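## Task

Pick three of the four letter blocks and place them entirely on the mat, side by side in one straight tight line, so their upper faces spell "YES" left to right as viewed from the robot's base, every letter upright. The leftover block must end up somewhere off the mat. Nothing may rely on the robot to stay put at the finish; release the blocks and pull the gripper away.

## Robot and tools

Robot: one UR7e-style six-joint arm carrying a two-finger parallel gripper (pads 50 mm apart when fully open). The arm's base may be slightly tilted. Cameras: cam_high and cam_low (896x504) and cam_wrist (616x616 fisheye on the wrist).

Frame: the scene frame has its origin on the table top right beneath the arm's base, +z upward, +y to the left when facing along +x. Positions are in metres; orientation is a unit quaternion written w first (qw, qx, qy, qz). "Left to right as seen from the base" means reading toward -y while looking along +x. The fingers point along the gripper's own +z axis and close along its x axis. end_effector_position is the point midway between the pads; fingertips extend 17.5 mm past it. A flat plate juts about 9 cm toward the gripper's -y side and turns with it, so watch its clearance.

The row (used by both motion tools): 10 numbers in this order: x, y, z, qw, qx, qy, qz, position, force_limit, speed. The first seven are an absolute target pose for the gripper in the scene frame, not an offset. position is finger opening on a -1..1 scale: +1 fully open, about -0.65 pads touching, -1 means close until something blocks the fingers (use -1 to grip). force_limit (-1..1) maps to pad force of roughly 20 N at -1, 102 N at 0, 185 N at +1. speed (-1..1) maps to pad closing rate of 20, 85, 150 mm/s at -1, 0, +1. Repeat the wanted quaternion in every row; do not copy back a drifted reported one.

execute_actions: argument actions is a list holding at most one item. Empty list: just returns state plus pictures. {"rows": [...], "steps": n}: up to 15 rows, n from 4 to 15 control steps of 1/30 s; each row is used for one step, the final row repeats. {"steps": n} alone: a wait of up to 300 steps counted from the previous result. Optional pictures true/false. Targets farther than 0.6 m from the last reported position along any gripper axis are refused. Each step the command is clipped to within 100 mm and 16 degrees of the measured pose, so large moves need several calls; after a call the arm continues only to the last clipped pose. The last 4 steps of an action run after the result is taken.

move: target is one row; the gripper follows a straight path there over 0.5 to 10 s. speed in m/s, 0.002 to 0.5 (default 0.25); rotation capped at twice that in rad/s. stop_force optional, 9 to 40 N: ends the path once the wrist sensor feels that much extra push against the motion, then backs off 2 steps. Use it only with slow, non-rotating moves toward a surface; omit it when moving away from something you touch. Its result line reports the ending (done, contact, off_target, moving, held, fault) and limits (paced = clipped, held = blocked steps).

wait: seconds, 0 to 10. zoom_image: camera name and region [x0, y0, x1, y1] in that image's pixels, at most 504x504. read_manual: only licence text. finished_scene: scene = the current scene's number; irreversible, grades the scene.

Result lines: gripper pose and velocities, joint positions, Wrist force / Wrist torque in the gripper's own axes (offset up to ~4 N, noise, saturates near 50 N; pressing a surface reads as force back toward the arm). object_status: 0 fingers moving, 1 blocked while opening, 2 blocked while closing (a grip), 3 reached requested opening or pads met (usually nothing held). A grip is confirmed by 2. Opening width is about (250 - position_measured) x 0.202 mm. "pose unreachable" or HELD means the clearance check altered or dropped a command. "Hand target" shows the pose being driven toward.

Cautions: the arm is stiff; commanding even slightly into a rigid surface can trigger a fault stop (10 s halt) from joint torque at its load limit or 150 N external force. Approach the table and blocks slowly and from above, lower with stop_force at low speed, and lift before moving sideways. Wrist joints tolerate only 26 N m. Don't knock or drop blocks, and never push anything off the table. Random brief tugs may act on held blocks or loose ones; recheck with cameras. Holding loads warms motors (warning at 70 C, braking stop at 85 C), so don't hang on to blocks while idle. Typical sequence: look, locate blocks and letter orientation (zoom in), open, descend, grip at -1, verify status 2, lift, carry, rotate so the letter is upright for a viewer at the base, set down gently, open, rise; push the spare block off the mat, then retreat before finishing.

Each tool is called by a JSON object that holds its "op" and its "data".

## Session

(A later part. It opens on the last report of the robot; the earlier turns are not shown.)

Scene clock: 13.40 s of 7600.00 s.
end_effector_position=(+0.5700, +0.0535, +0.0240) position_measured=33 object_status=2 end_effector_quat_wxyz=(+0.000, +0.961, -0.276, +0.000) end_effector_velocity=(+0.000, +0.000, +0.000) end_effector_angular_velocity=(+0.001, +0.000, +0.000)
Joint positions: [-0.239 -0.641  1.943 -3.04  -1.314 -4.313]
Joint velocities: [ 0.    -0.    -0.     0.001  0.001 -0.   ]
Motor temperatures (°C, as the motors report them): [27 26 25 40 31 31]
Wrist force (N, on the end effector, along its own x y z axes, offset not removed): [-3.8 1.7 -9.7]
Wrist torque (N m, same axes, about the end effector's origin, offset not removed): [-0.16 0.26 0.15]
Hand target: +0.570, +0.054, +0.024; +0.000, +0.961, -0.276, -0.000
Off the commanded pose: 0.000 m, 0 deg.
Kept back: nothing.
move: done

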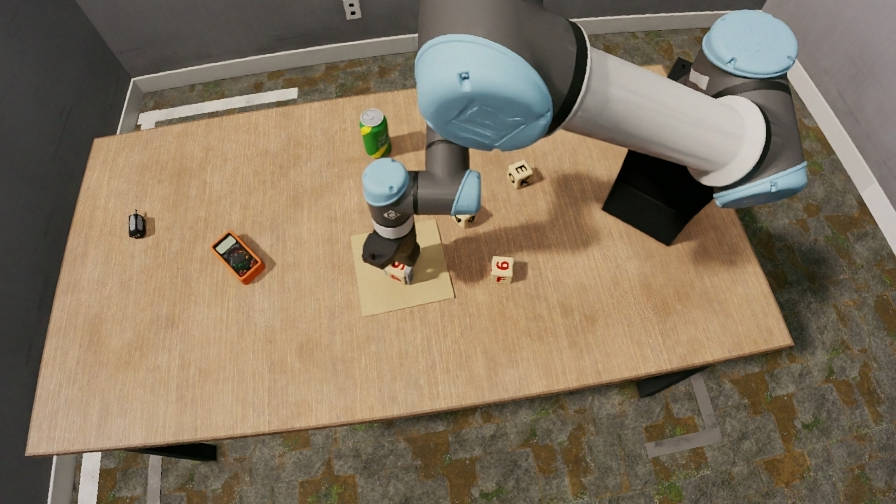

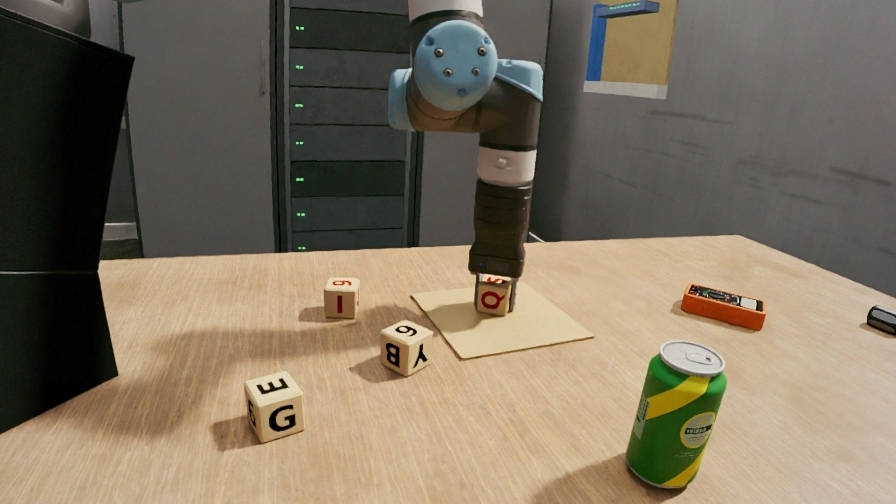

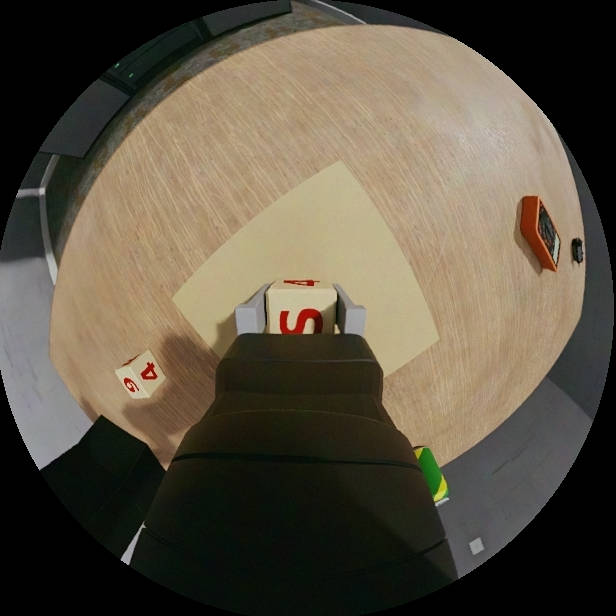

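{"op": "move", "data": {"target": [0.570,0.05,0.04,0,0.9613,-0.2756,0,-1,-0.6,0], "speed": 0.15}}

{"op": "move", "data": {"target": [0.570,-0.018,0.036,0,0,-1,0,-1,-0.6,0], "speed": 0.5}}

{"op": "move", "data": {"target": [0.570,-0.018,0.0245,0,0,-1,0,-1,-0.6,0], "speed": 0.03}}

{"op": "move", "data": {"target": [0.570,-0.018,0.0245,0,0,-1,0,1,-0.6,0]}}

{"op": "move", "data": {"target": [0.570,-0.018,0.10,0,0,-1,0,1,-0.6,0]}}

Scene clock: 14.50 s of 7600.00 s.
end_effector_position=(+0.5700, +0.0500, +0.0399) position_measured=33 object_status=2 end_effector_quat_wxyz=(-0.000, +0.961, -0.276, -0.000) end_effector_velocity=(+0.000, -0.000, +0.001) end_effector_angular_velocity=(+0.000, -0.000, +0.000)
Joint positions: [-0.253 -0.68   1.965 -3.019 -1.312 -4.326]
Joint velocities: [-0.001 -0.003  0.002  0.001  0.001 -0.001]
Motor temperatures (°C, as the motors report them): [27 26 25 40 31 31]
Wrist force (N, on the end effector, along its own x y z axes, offset not removed): [1.0 -0.2 -0.9]
Wrist torque (N m, same axes, about the end effector's origin, offset not removed): [-0.32 0.04 0.11]
Hand target: +0.570, +0.050, +0.040; -0.000, +0.961, -0.276, -0.000
Off the commanded pose: 0.000 m, 0 deg.
Kept back: nothing.
move: done

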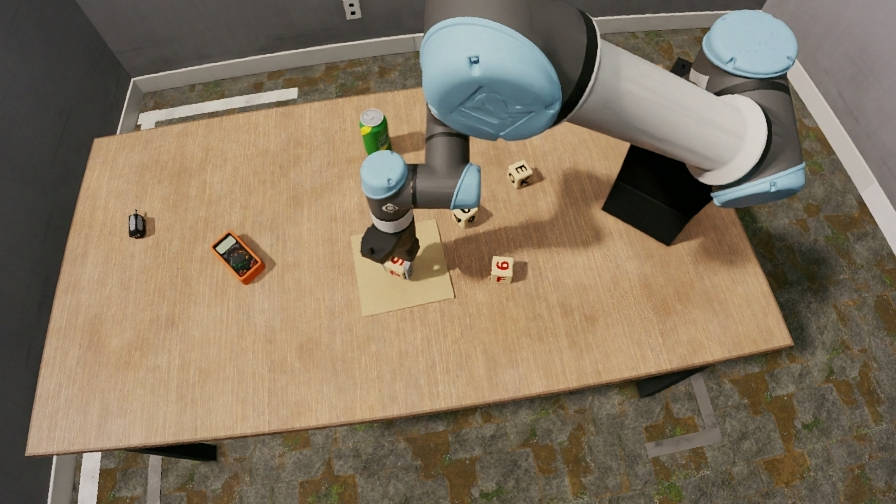

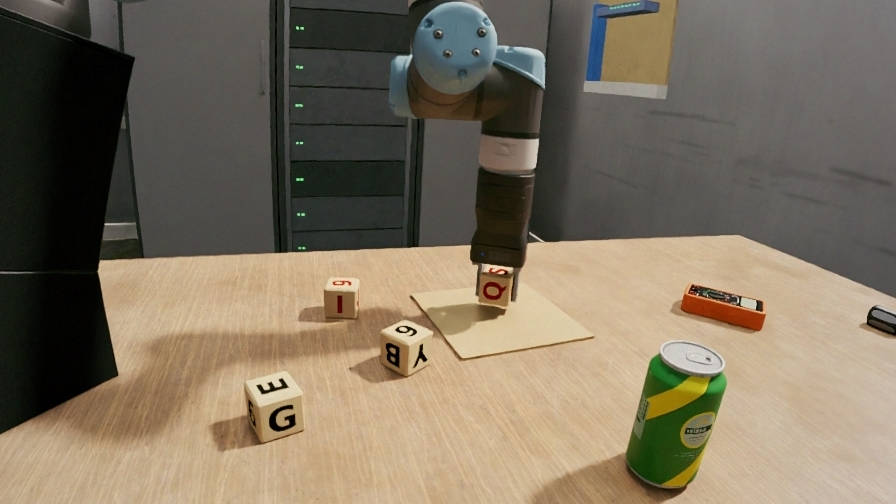

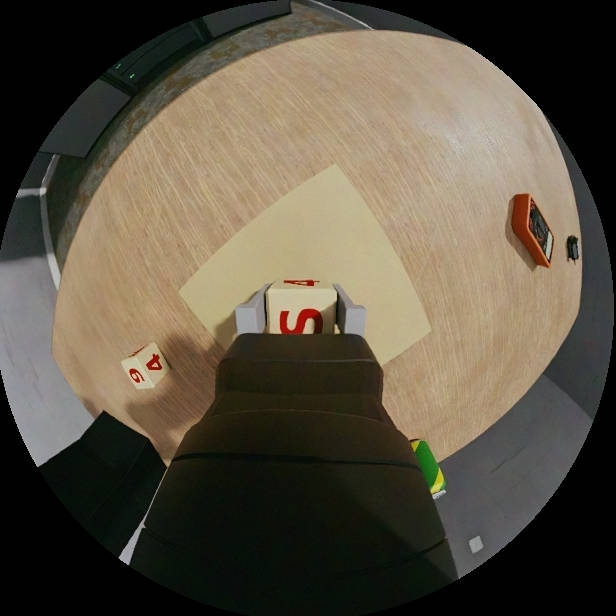

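Scene clock: 17.67 s of 7600.00 s.
end_effector_position=(+0.5701, -0.0182, +0.0360) position_measured=33 object_status=2 end_effector_quat_wxyz=(+0.000, -0.000, +1.000, +0.000) end_effector_velocity=(+0.001, -0.000, +0.000) end_effector_angular_velocity=(-0.002, -0.001, -0.006)
Joint positions: [-0.285 -0.658  1.921 -2.989 -1.307 -1.776]
Joint velocities: [ 0.001 -0.    -0.001 -0.    -0.002  0.007]
Motor temperatures (°C, as the motors report them): [27 26 25 40 31 31]
Wrist force (N, on the end effector, along its own x y z axes, offset not removed): [-1.7 3.3 -2.3]
Wrist torque (N m, same axes, about the end effector's origin, offset not removed): [0.35 0.38 0.17]
Hand target: +0.570, -0.018, +0.036; -0.000, +0.000, +1.000, +0.000
Off the commanded pose: 0.000 m, 0 deg.
Kept back: nothing.
move: done

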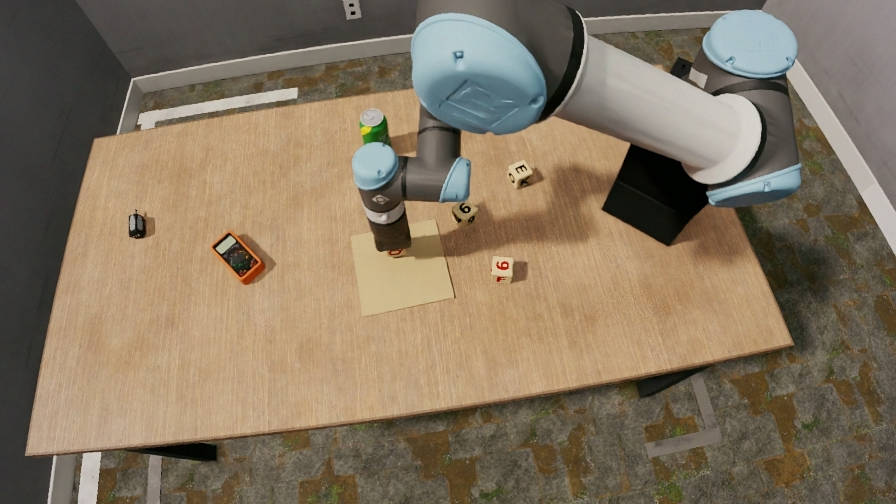

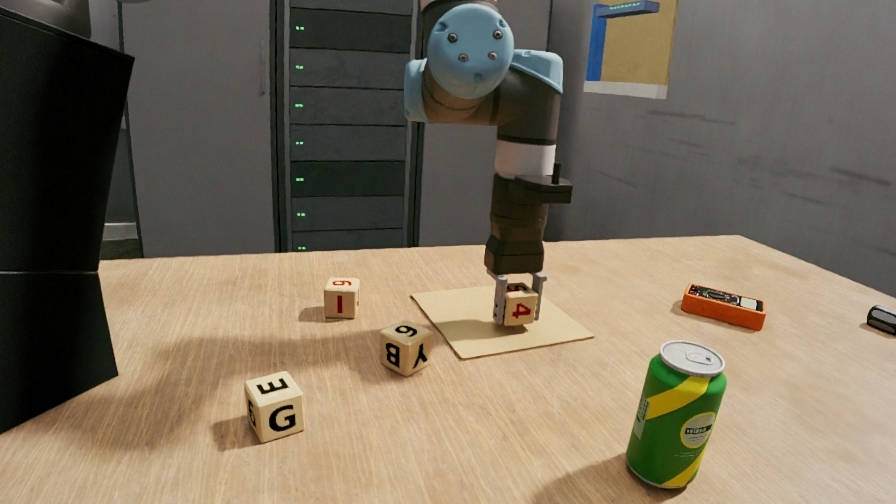

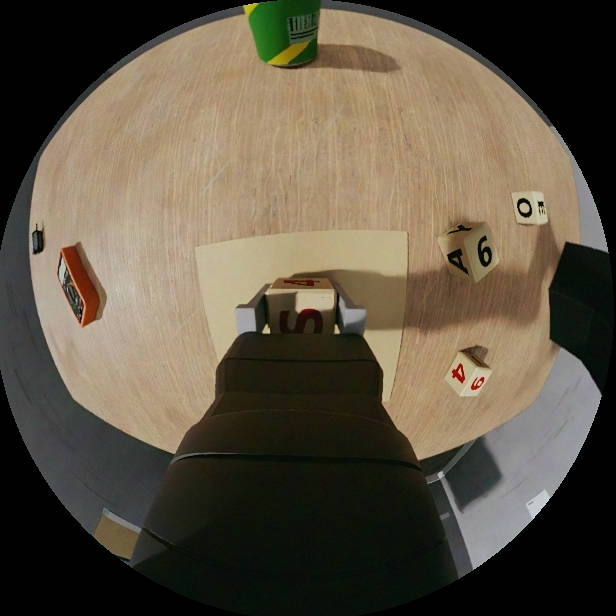

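Scene clock: 18.43 s of 7600.00 s.
end_effector_position=(+0.5700, -0.0180, +0.0246) position_measured=33 object_status=2 end_effector_quat_wxyz=(+0.000, -0.000, +1.000, -0.000) end_effector_velocity=(+0.003, -0.002, +0.001) end_effector_angular_velocity=(-0.007, -0.007, +0.001)
Joint positions: [-0.279 -0.63   1.906 -3.004 -1.308 -1.77 ]
Joint velocities: [-0.    -0.    -0.003 -0.005 -0.005  0.001]
Motor temperatures (°C, as the motors report them): [27 26 25 40 31 31]
Wrist force (N, on the end effector, along its own x y z axes, offset not removed): [-1.9 1.2 -0.5]
Wrist torque (N m, same axes, about the end effector's origin, offset not removed): [0.09 0.50 0.11]
Hand target: +0.570, -0.018, +0.025; +0.000, -0.000, +1.000, -0.000
Off the commanded pose: 0.000 m, 0 deg.
Kept back: nothing.
move: done

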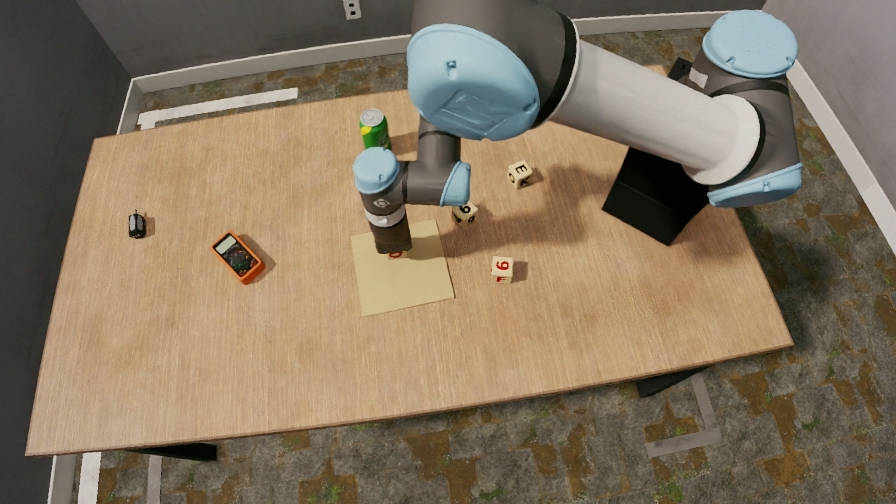

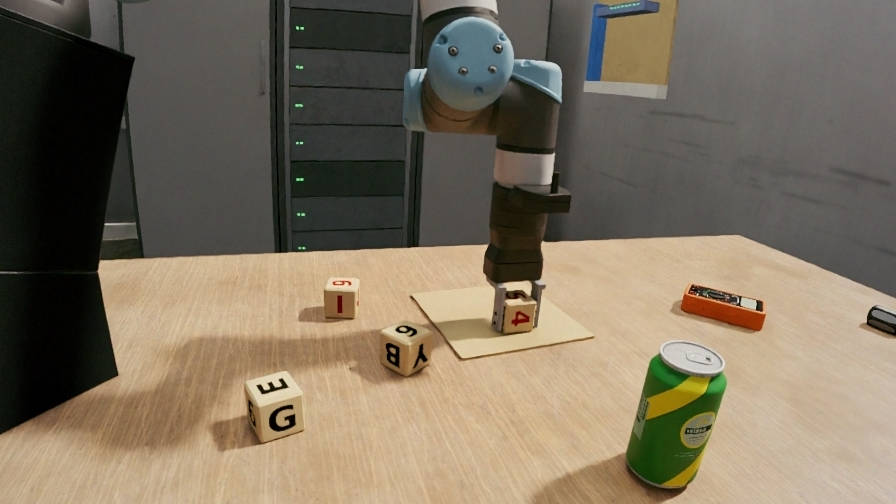

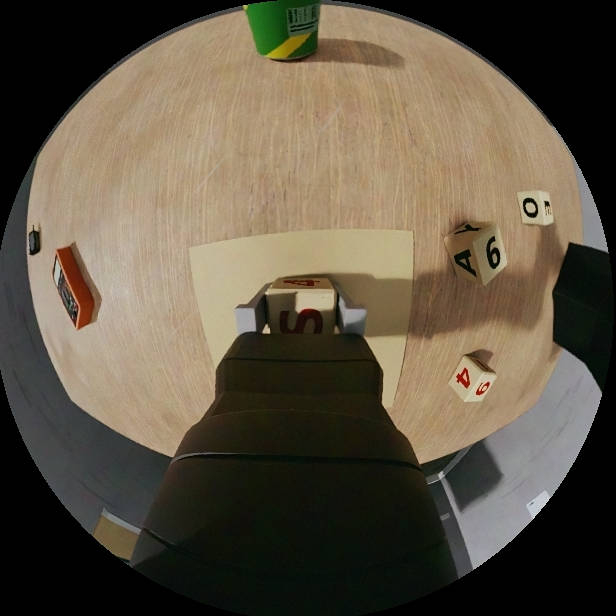

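Scene clock: 19.13 s of 7600.00 s.
end_effector_position=(+0.5700, -0.0180, +0.0245) position_measured=3 object_status=3 end_effector_quat_wxyz=(+0.000, -0.000, +1.000, -0.000) end_effector_velocity=(+0.000, -0.000, -0.000) end_effector_angular_velocity=(-0.001, -0.001, -0.000)
Joint positions: [-0.279 -0.629  1.906 -3.004 -1.308 -1.77 ]
Joint velocities: [-0.     0.001 -0.001 -0.001 -0.     0.001]
Motor temperatures (°C, as the motors report them): [27 26 25 40 31 31]
Wrist force (N, on the end effector, along its own x y z axes, offset not removed): [-2.4 1.3 -1.4]
Wrist torque (N m, same axes, about the end effector's origin, offset not removed): [0.09 0.61 0.10]
Hand target: +0.570, -0.018, +0.025; +0.000, -0.000, +1.000, -0.000
Off the commanded pose: 0.000 m, 0 deg.
Kept back: nothing.
move: done

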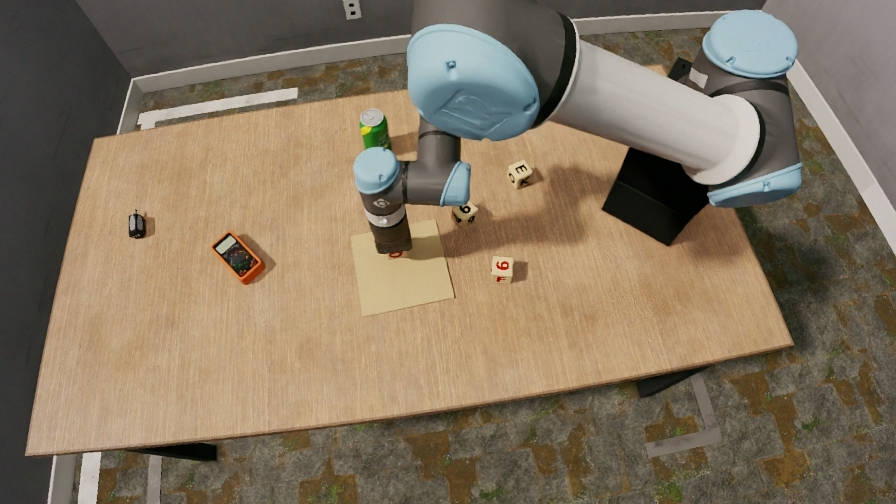

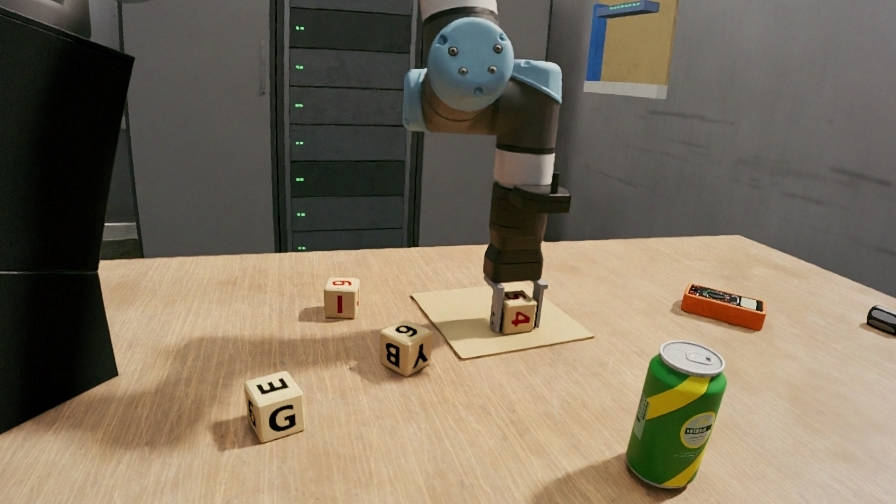

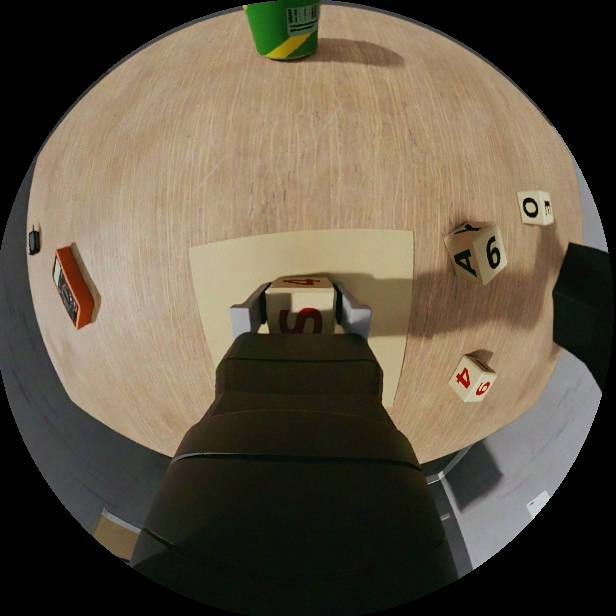

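Scene clock: 20.03 s of 7600.00 s.
end_effector_position=(+0.5700, -0.0180, +0.0998) position_measured=3 object_status=3 end_effector_quat_wxyz=(-0.000, +0.000, +1.000, +0.000) end_effector_velocity=(-0.000, -0.000, +0.002) end_effector_angular_velocity=(-0.000, +0.001, -0.000)
Joint positions: [-0.315 -0.817  1.994 -2.895 -1.302 -1.807]
Joint velocities: [-0.001 -0.005  0.002  0.004 -0.    -0.001]
Motor temperatures (°C, as the motors report them): [27 26 25 40 31 31]
Wrist force (N, on the end effector, along its own x y z axes, offset not removed): [-1.5 1.2 -0.7]
Wrist torque (N m, same axes, about the end effector's origin, offset not removed): [0.04 0.38 0.19]
Hand target: +0.570, -0.018, +0.100; -0.000, +0.000, +1.000, +0.000
Off the commanded pose: 0.000 m, 0 deg.
Kept back: nothing.
move: done

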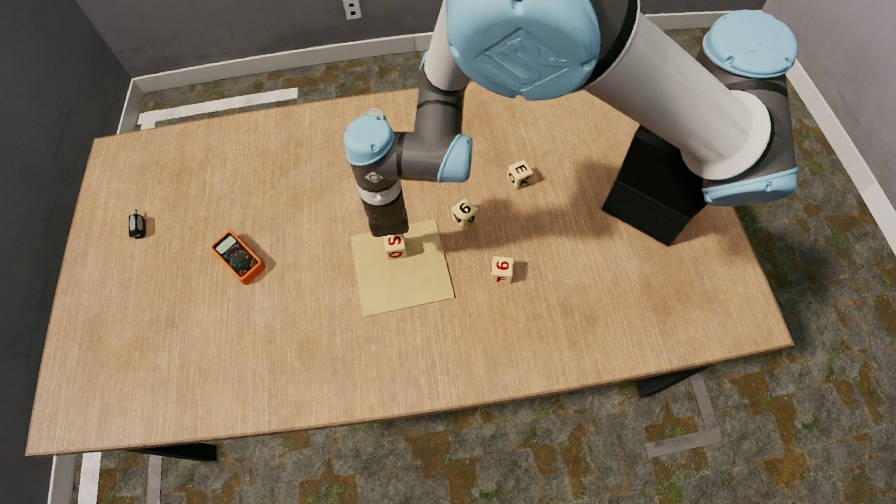

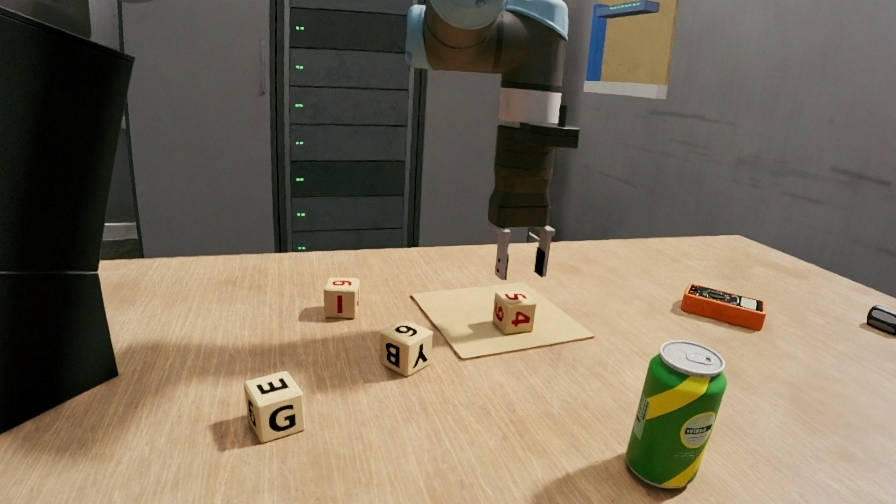

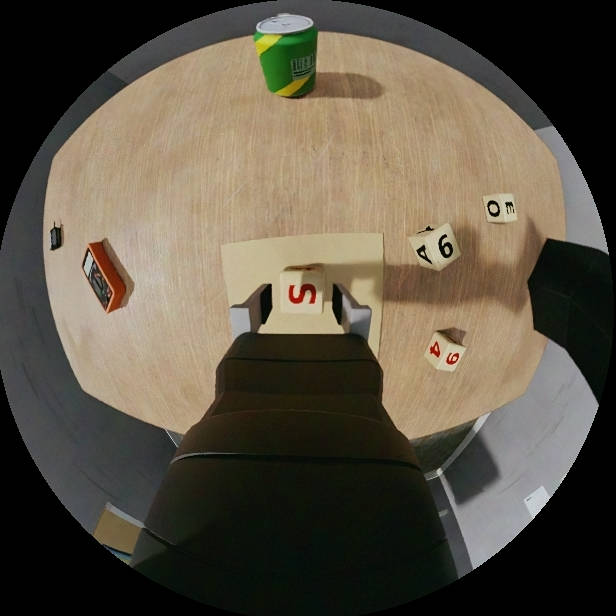

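{"op": "move", "data": {"target": [0.408,-0.071,0.08,0,0.2923,-0.9563,0,1,-0.6,0], "speed": 0.3}}

{"op": "zoom_image", "data": {"camera": "cam_wrist", "region": [240,250,370,340]}}

Scene clock: 21.80 s of 7600.00 s.
end_effector_position=(+0.4082, -0.0710, +0.0801) position_measured=3 object_status=3 end_effector_quat_wxyz=(-0.000, -0.292, +0.956, +0.000) end_effector_velocity=(-0.000, -0.001, +0.000) end_effector_angular_velocity=(-0.000, -0.005, +0.005)
Joint positions: [-0.546 -0.706  2.411 -3.356 -1.276 -2.639]
Joint velocities: [-0.005  0.004  0.003 -0.011  0.003 -0.009]
Motor temperatures (°C, as the motors report them): [27 26 25 40 31 31]
Wrist force (N, on the end effector, along its own x y z axes, offset not removed): [-2.3 1.8 0.3]
Wrist torque (N m, same axes, about the end effector's origin, offset not removed): [0.12 0.54 0.14]
Hand target: +0.408, -0.071, +0.080; -0.000, -0.292, +0.956, +0.000
Off the commanded pose: 0.000 m, 0 deg.
Kept back: nothing.
move: done

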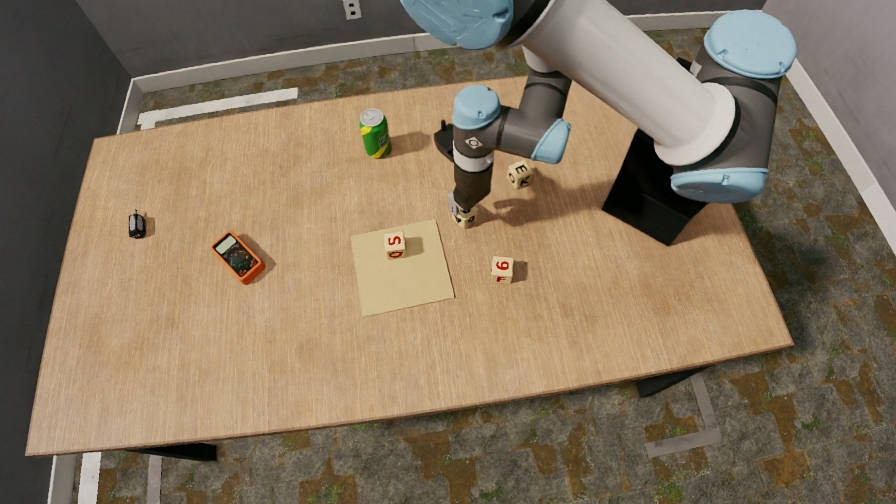

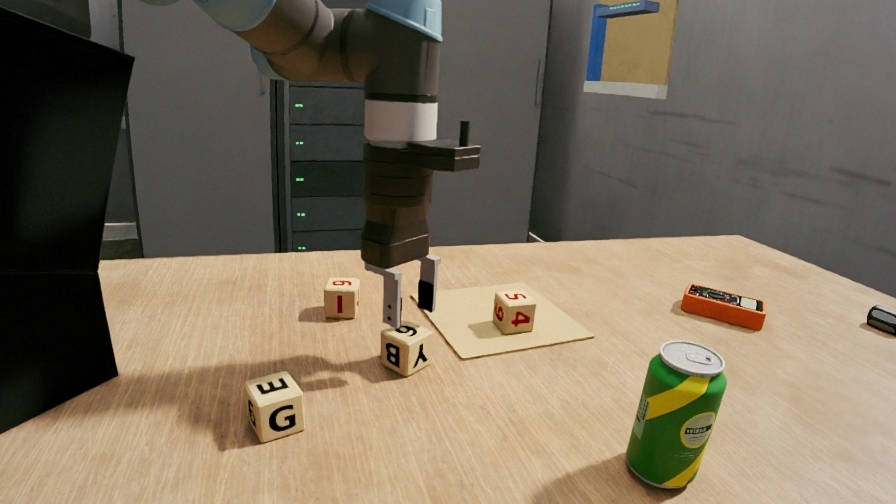

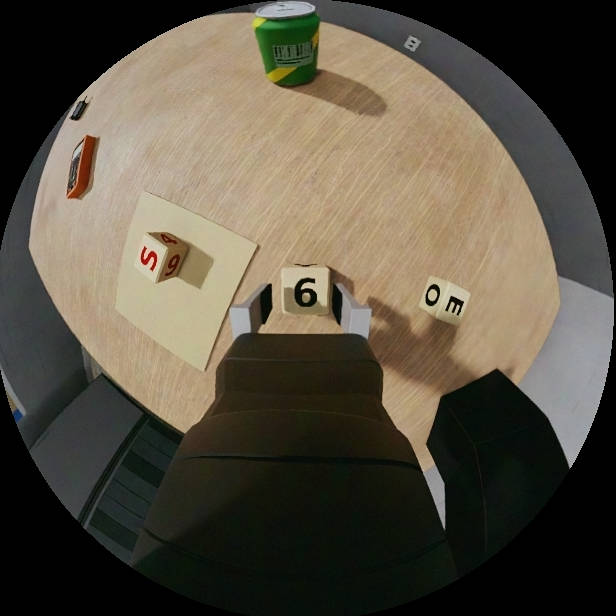

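Region (240, 250, 370, 340) of cam_wrist's 616x616 image, scaled by 3.877, with more detail than that image has; it fills the top 349 rows of this view, and the rest is white.

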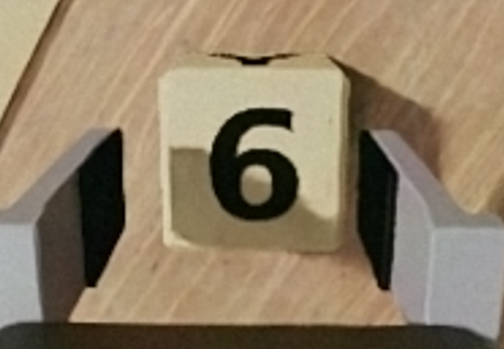

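{"op": "move", "data": {"target": [0.4097,-0.079,0.08,0.1119,0.2701,-0.8835,-0.3659,1,-0.6,0]}}

{"op": "move", "data": {"target": [0.4097,-0.079,0.027,0.1119,0.2701,-0.8835,-0.3659,1,-0.6,0], "speed": 0.06, "stop_force": 12}}

Scene clock: 24.63 s of 7600.00 s.
end_effector_position=(+0.4097, -0.0790, +0.0801) position_measured=3 object_status=3 end_effector_quat_wxyz=(-0.112, -0.270, +0.884, +0.366) end_effector_velocity=(-0.000, +0.000, -0.000) end_effector_angular_velocity=(+0.007, +0.005, +0.000)
Joint positions: [-0.691 -0.656  1.87  -1.986 -1.112 -3.119]
Joint velocities: [-0.     0.005 -0.008  0.013 -0.    -0.005]
Motor temperatures (°C, as the motors report them): [27 26 25 40 31 31]
Wrist force (N, on the end effector, along its own x y z axes, offset not removed): [0.5 0.9 -1.5]
Wrist torque (N m, same axes, about the end effector's origin, offset not removed): [0.09 0.05 0.09]
Hand target: +0.410, -0.079, +0.080; -0.112, -0.270, +0.883, +0.366
Off the commanded pose: 0.000 m, 0 deg.
Kept back: nothing.
move: done

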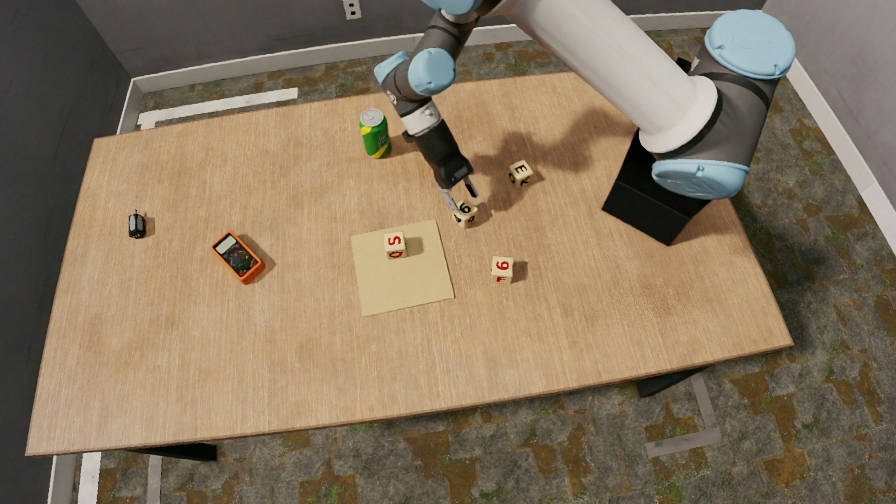

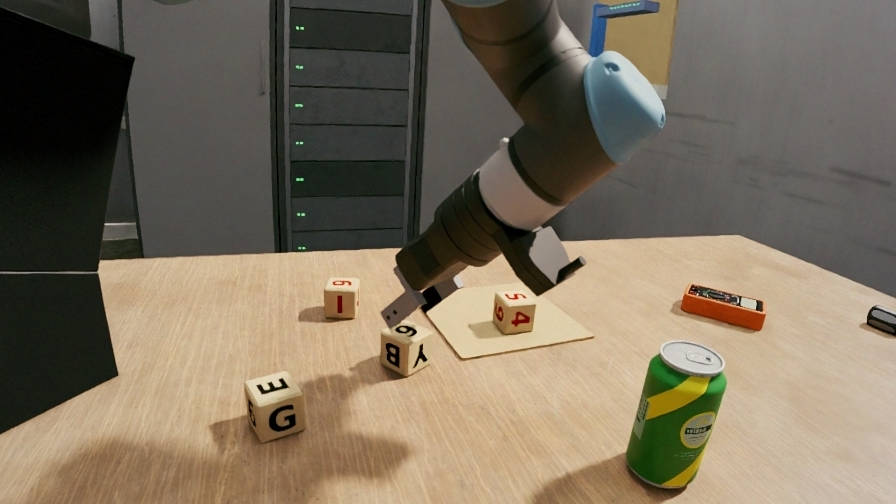

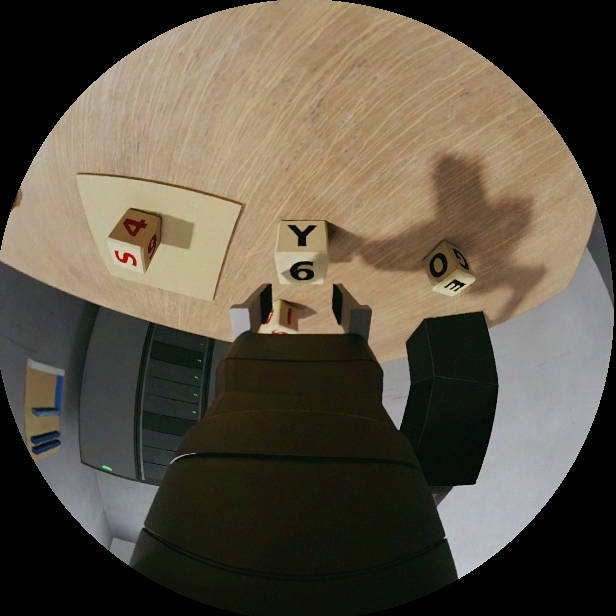

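Scene clock: 25.90 s of 7600.00 s.
end_effector_position=(+0.4097, -0.0790, +0.0271) position_measured=3 object_status=3 end_effector_quat_wxyz=(-0.112, -0.270, +0.884, +0.366) end_effector_velocity=(-0.000, +0.000, -0.001) end_effector_angular_velocity=(+0.001, +0.001, -0.001)
Joint positions: [-0.662 -0.533  1.812 -2.061 -1.091 -3.096]
Joint velocities: [ 0.001  0.003 -0.001 -0.     0.001  0.   ]
Motor temperatures (°C, as the motors report them): [27 26 25 40 31 31]
Wrist force (N, on the end effector, along its own x y z axes, offset not removed): [0.2 1.2 -0.3]
Wrist torque (N m, same axes, about the end effector's origin, offset not removed): [0.01 0.09 0.05]
Hand target: +0.410, -0.079, +0.027; -0.112, -0.270, +0.884, +0.366
Off the commanded pose: 0.000 m, 0 deg.
Kept back: nothing.
move: done

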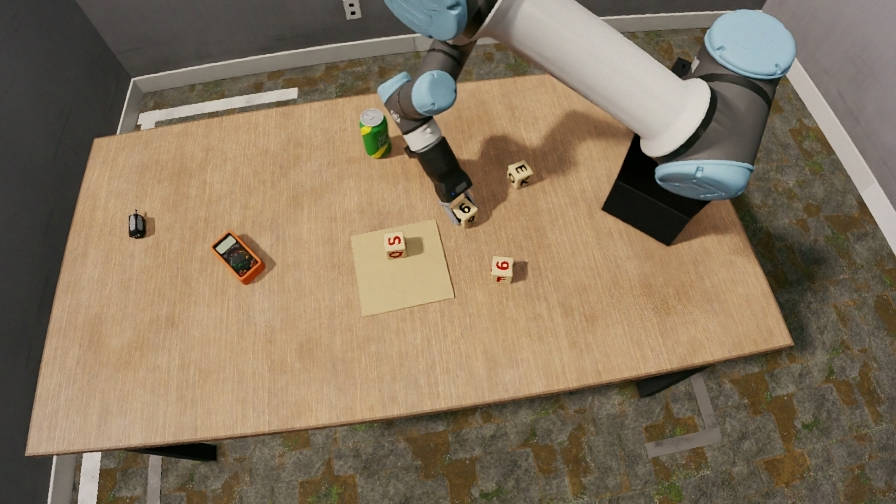

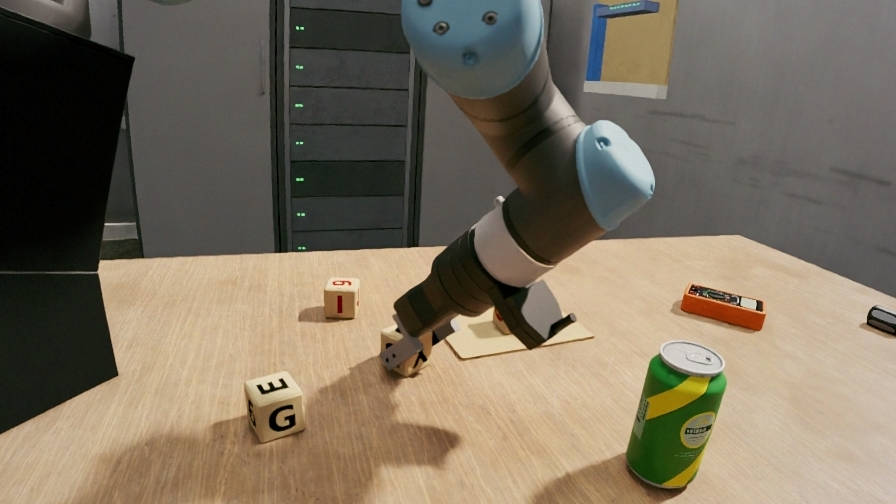

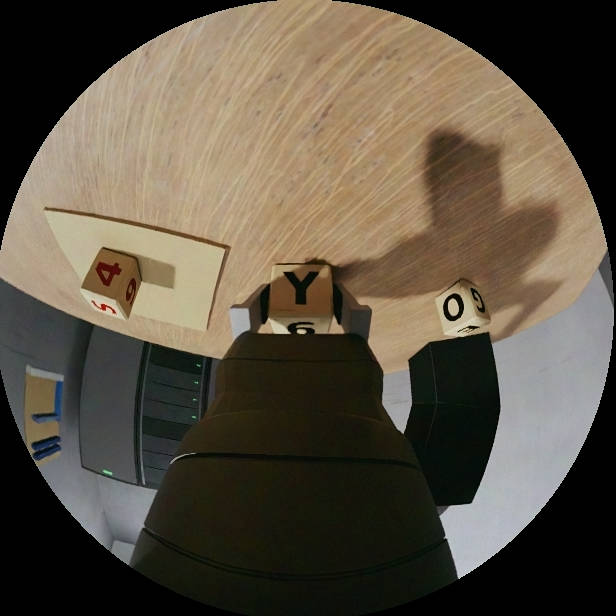

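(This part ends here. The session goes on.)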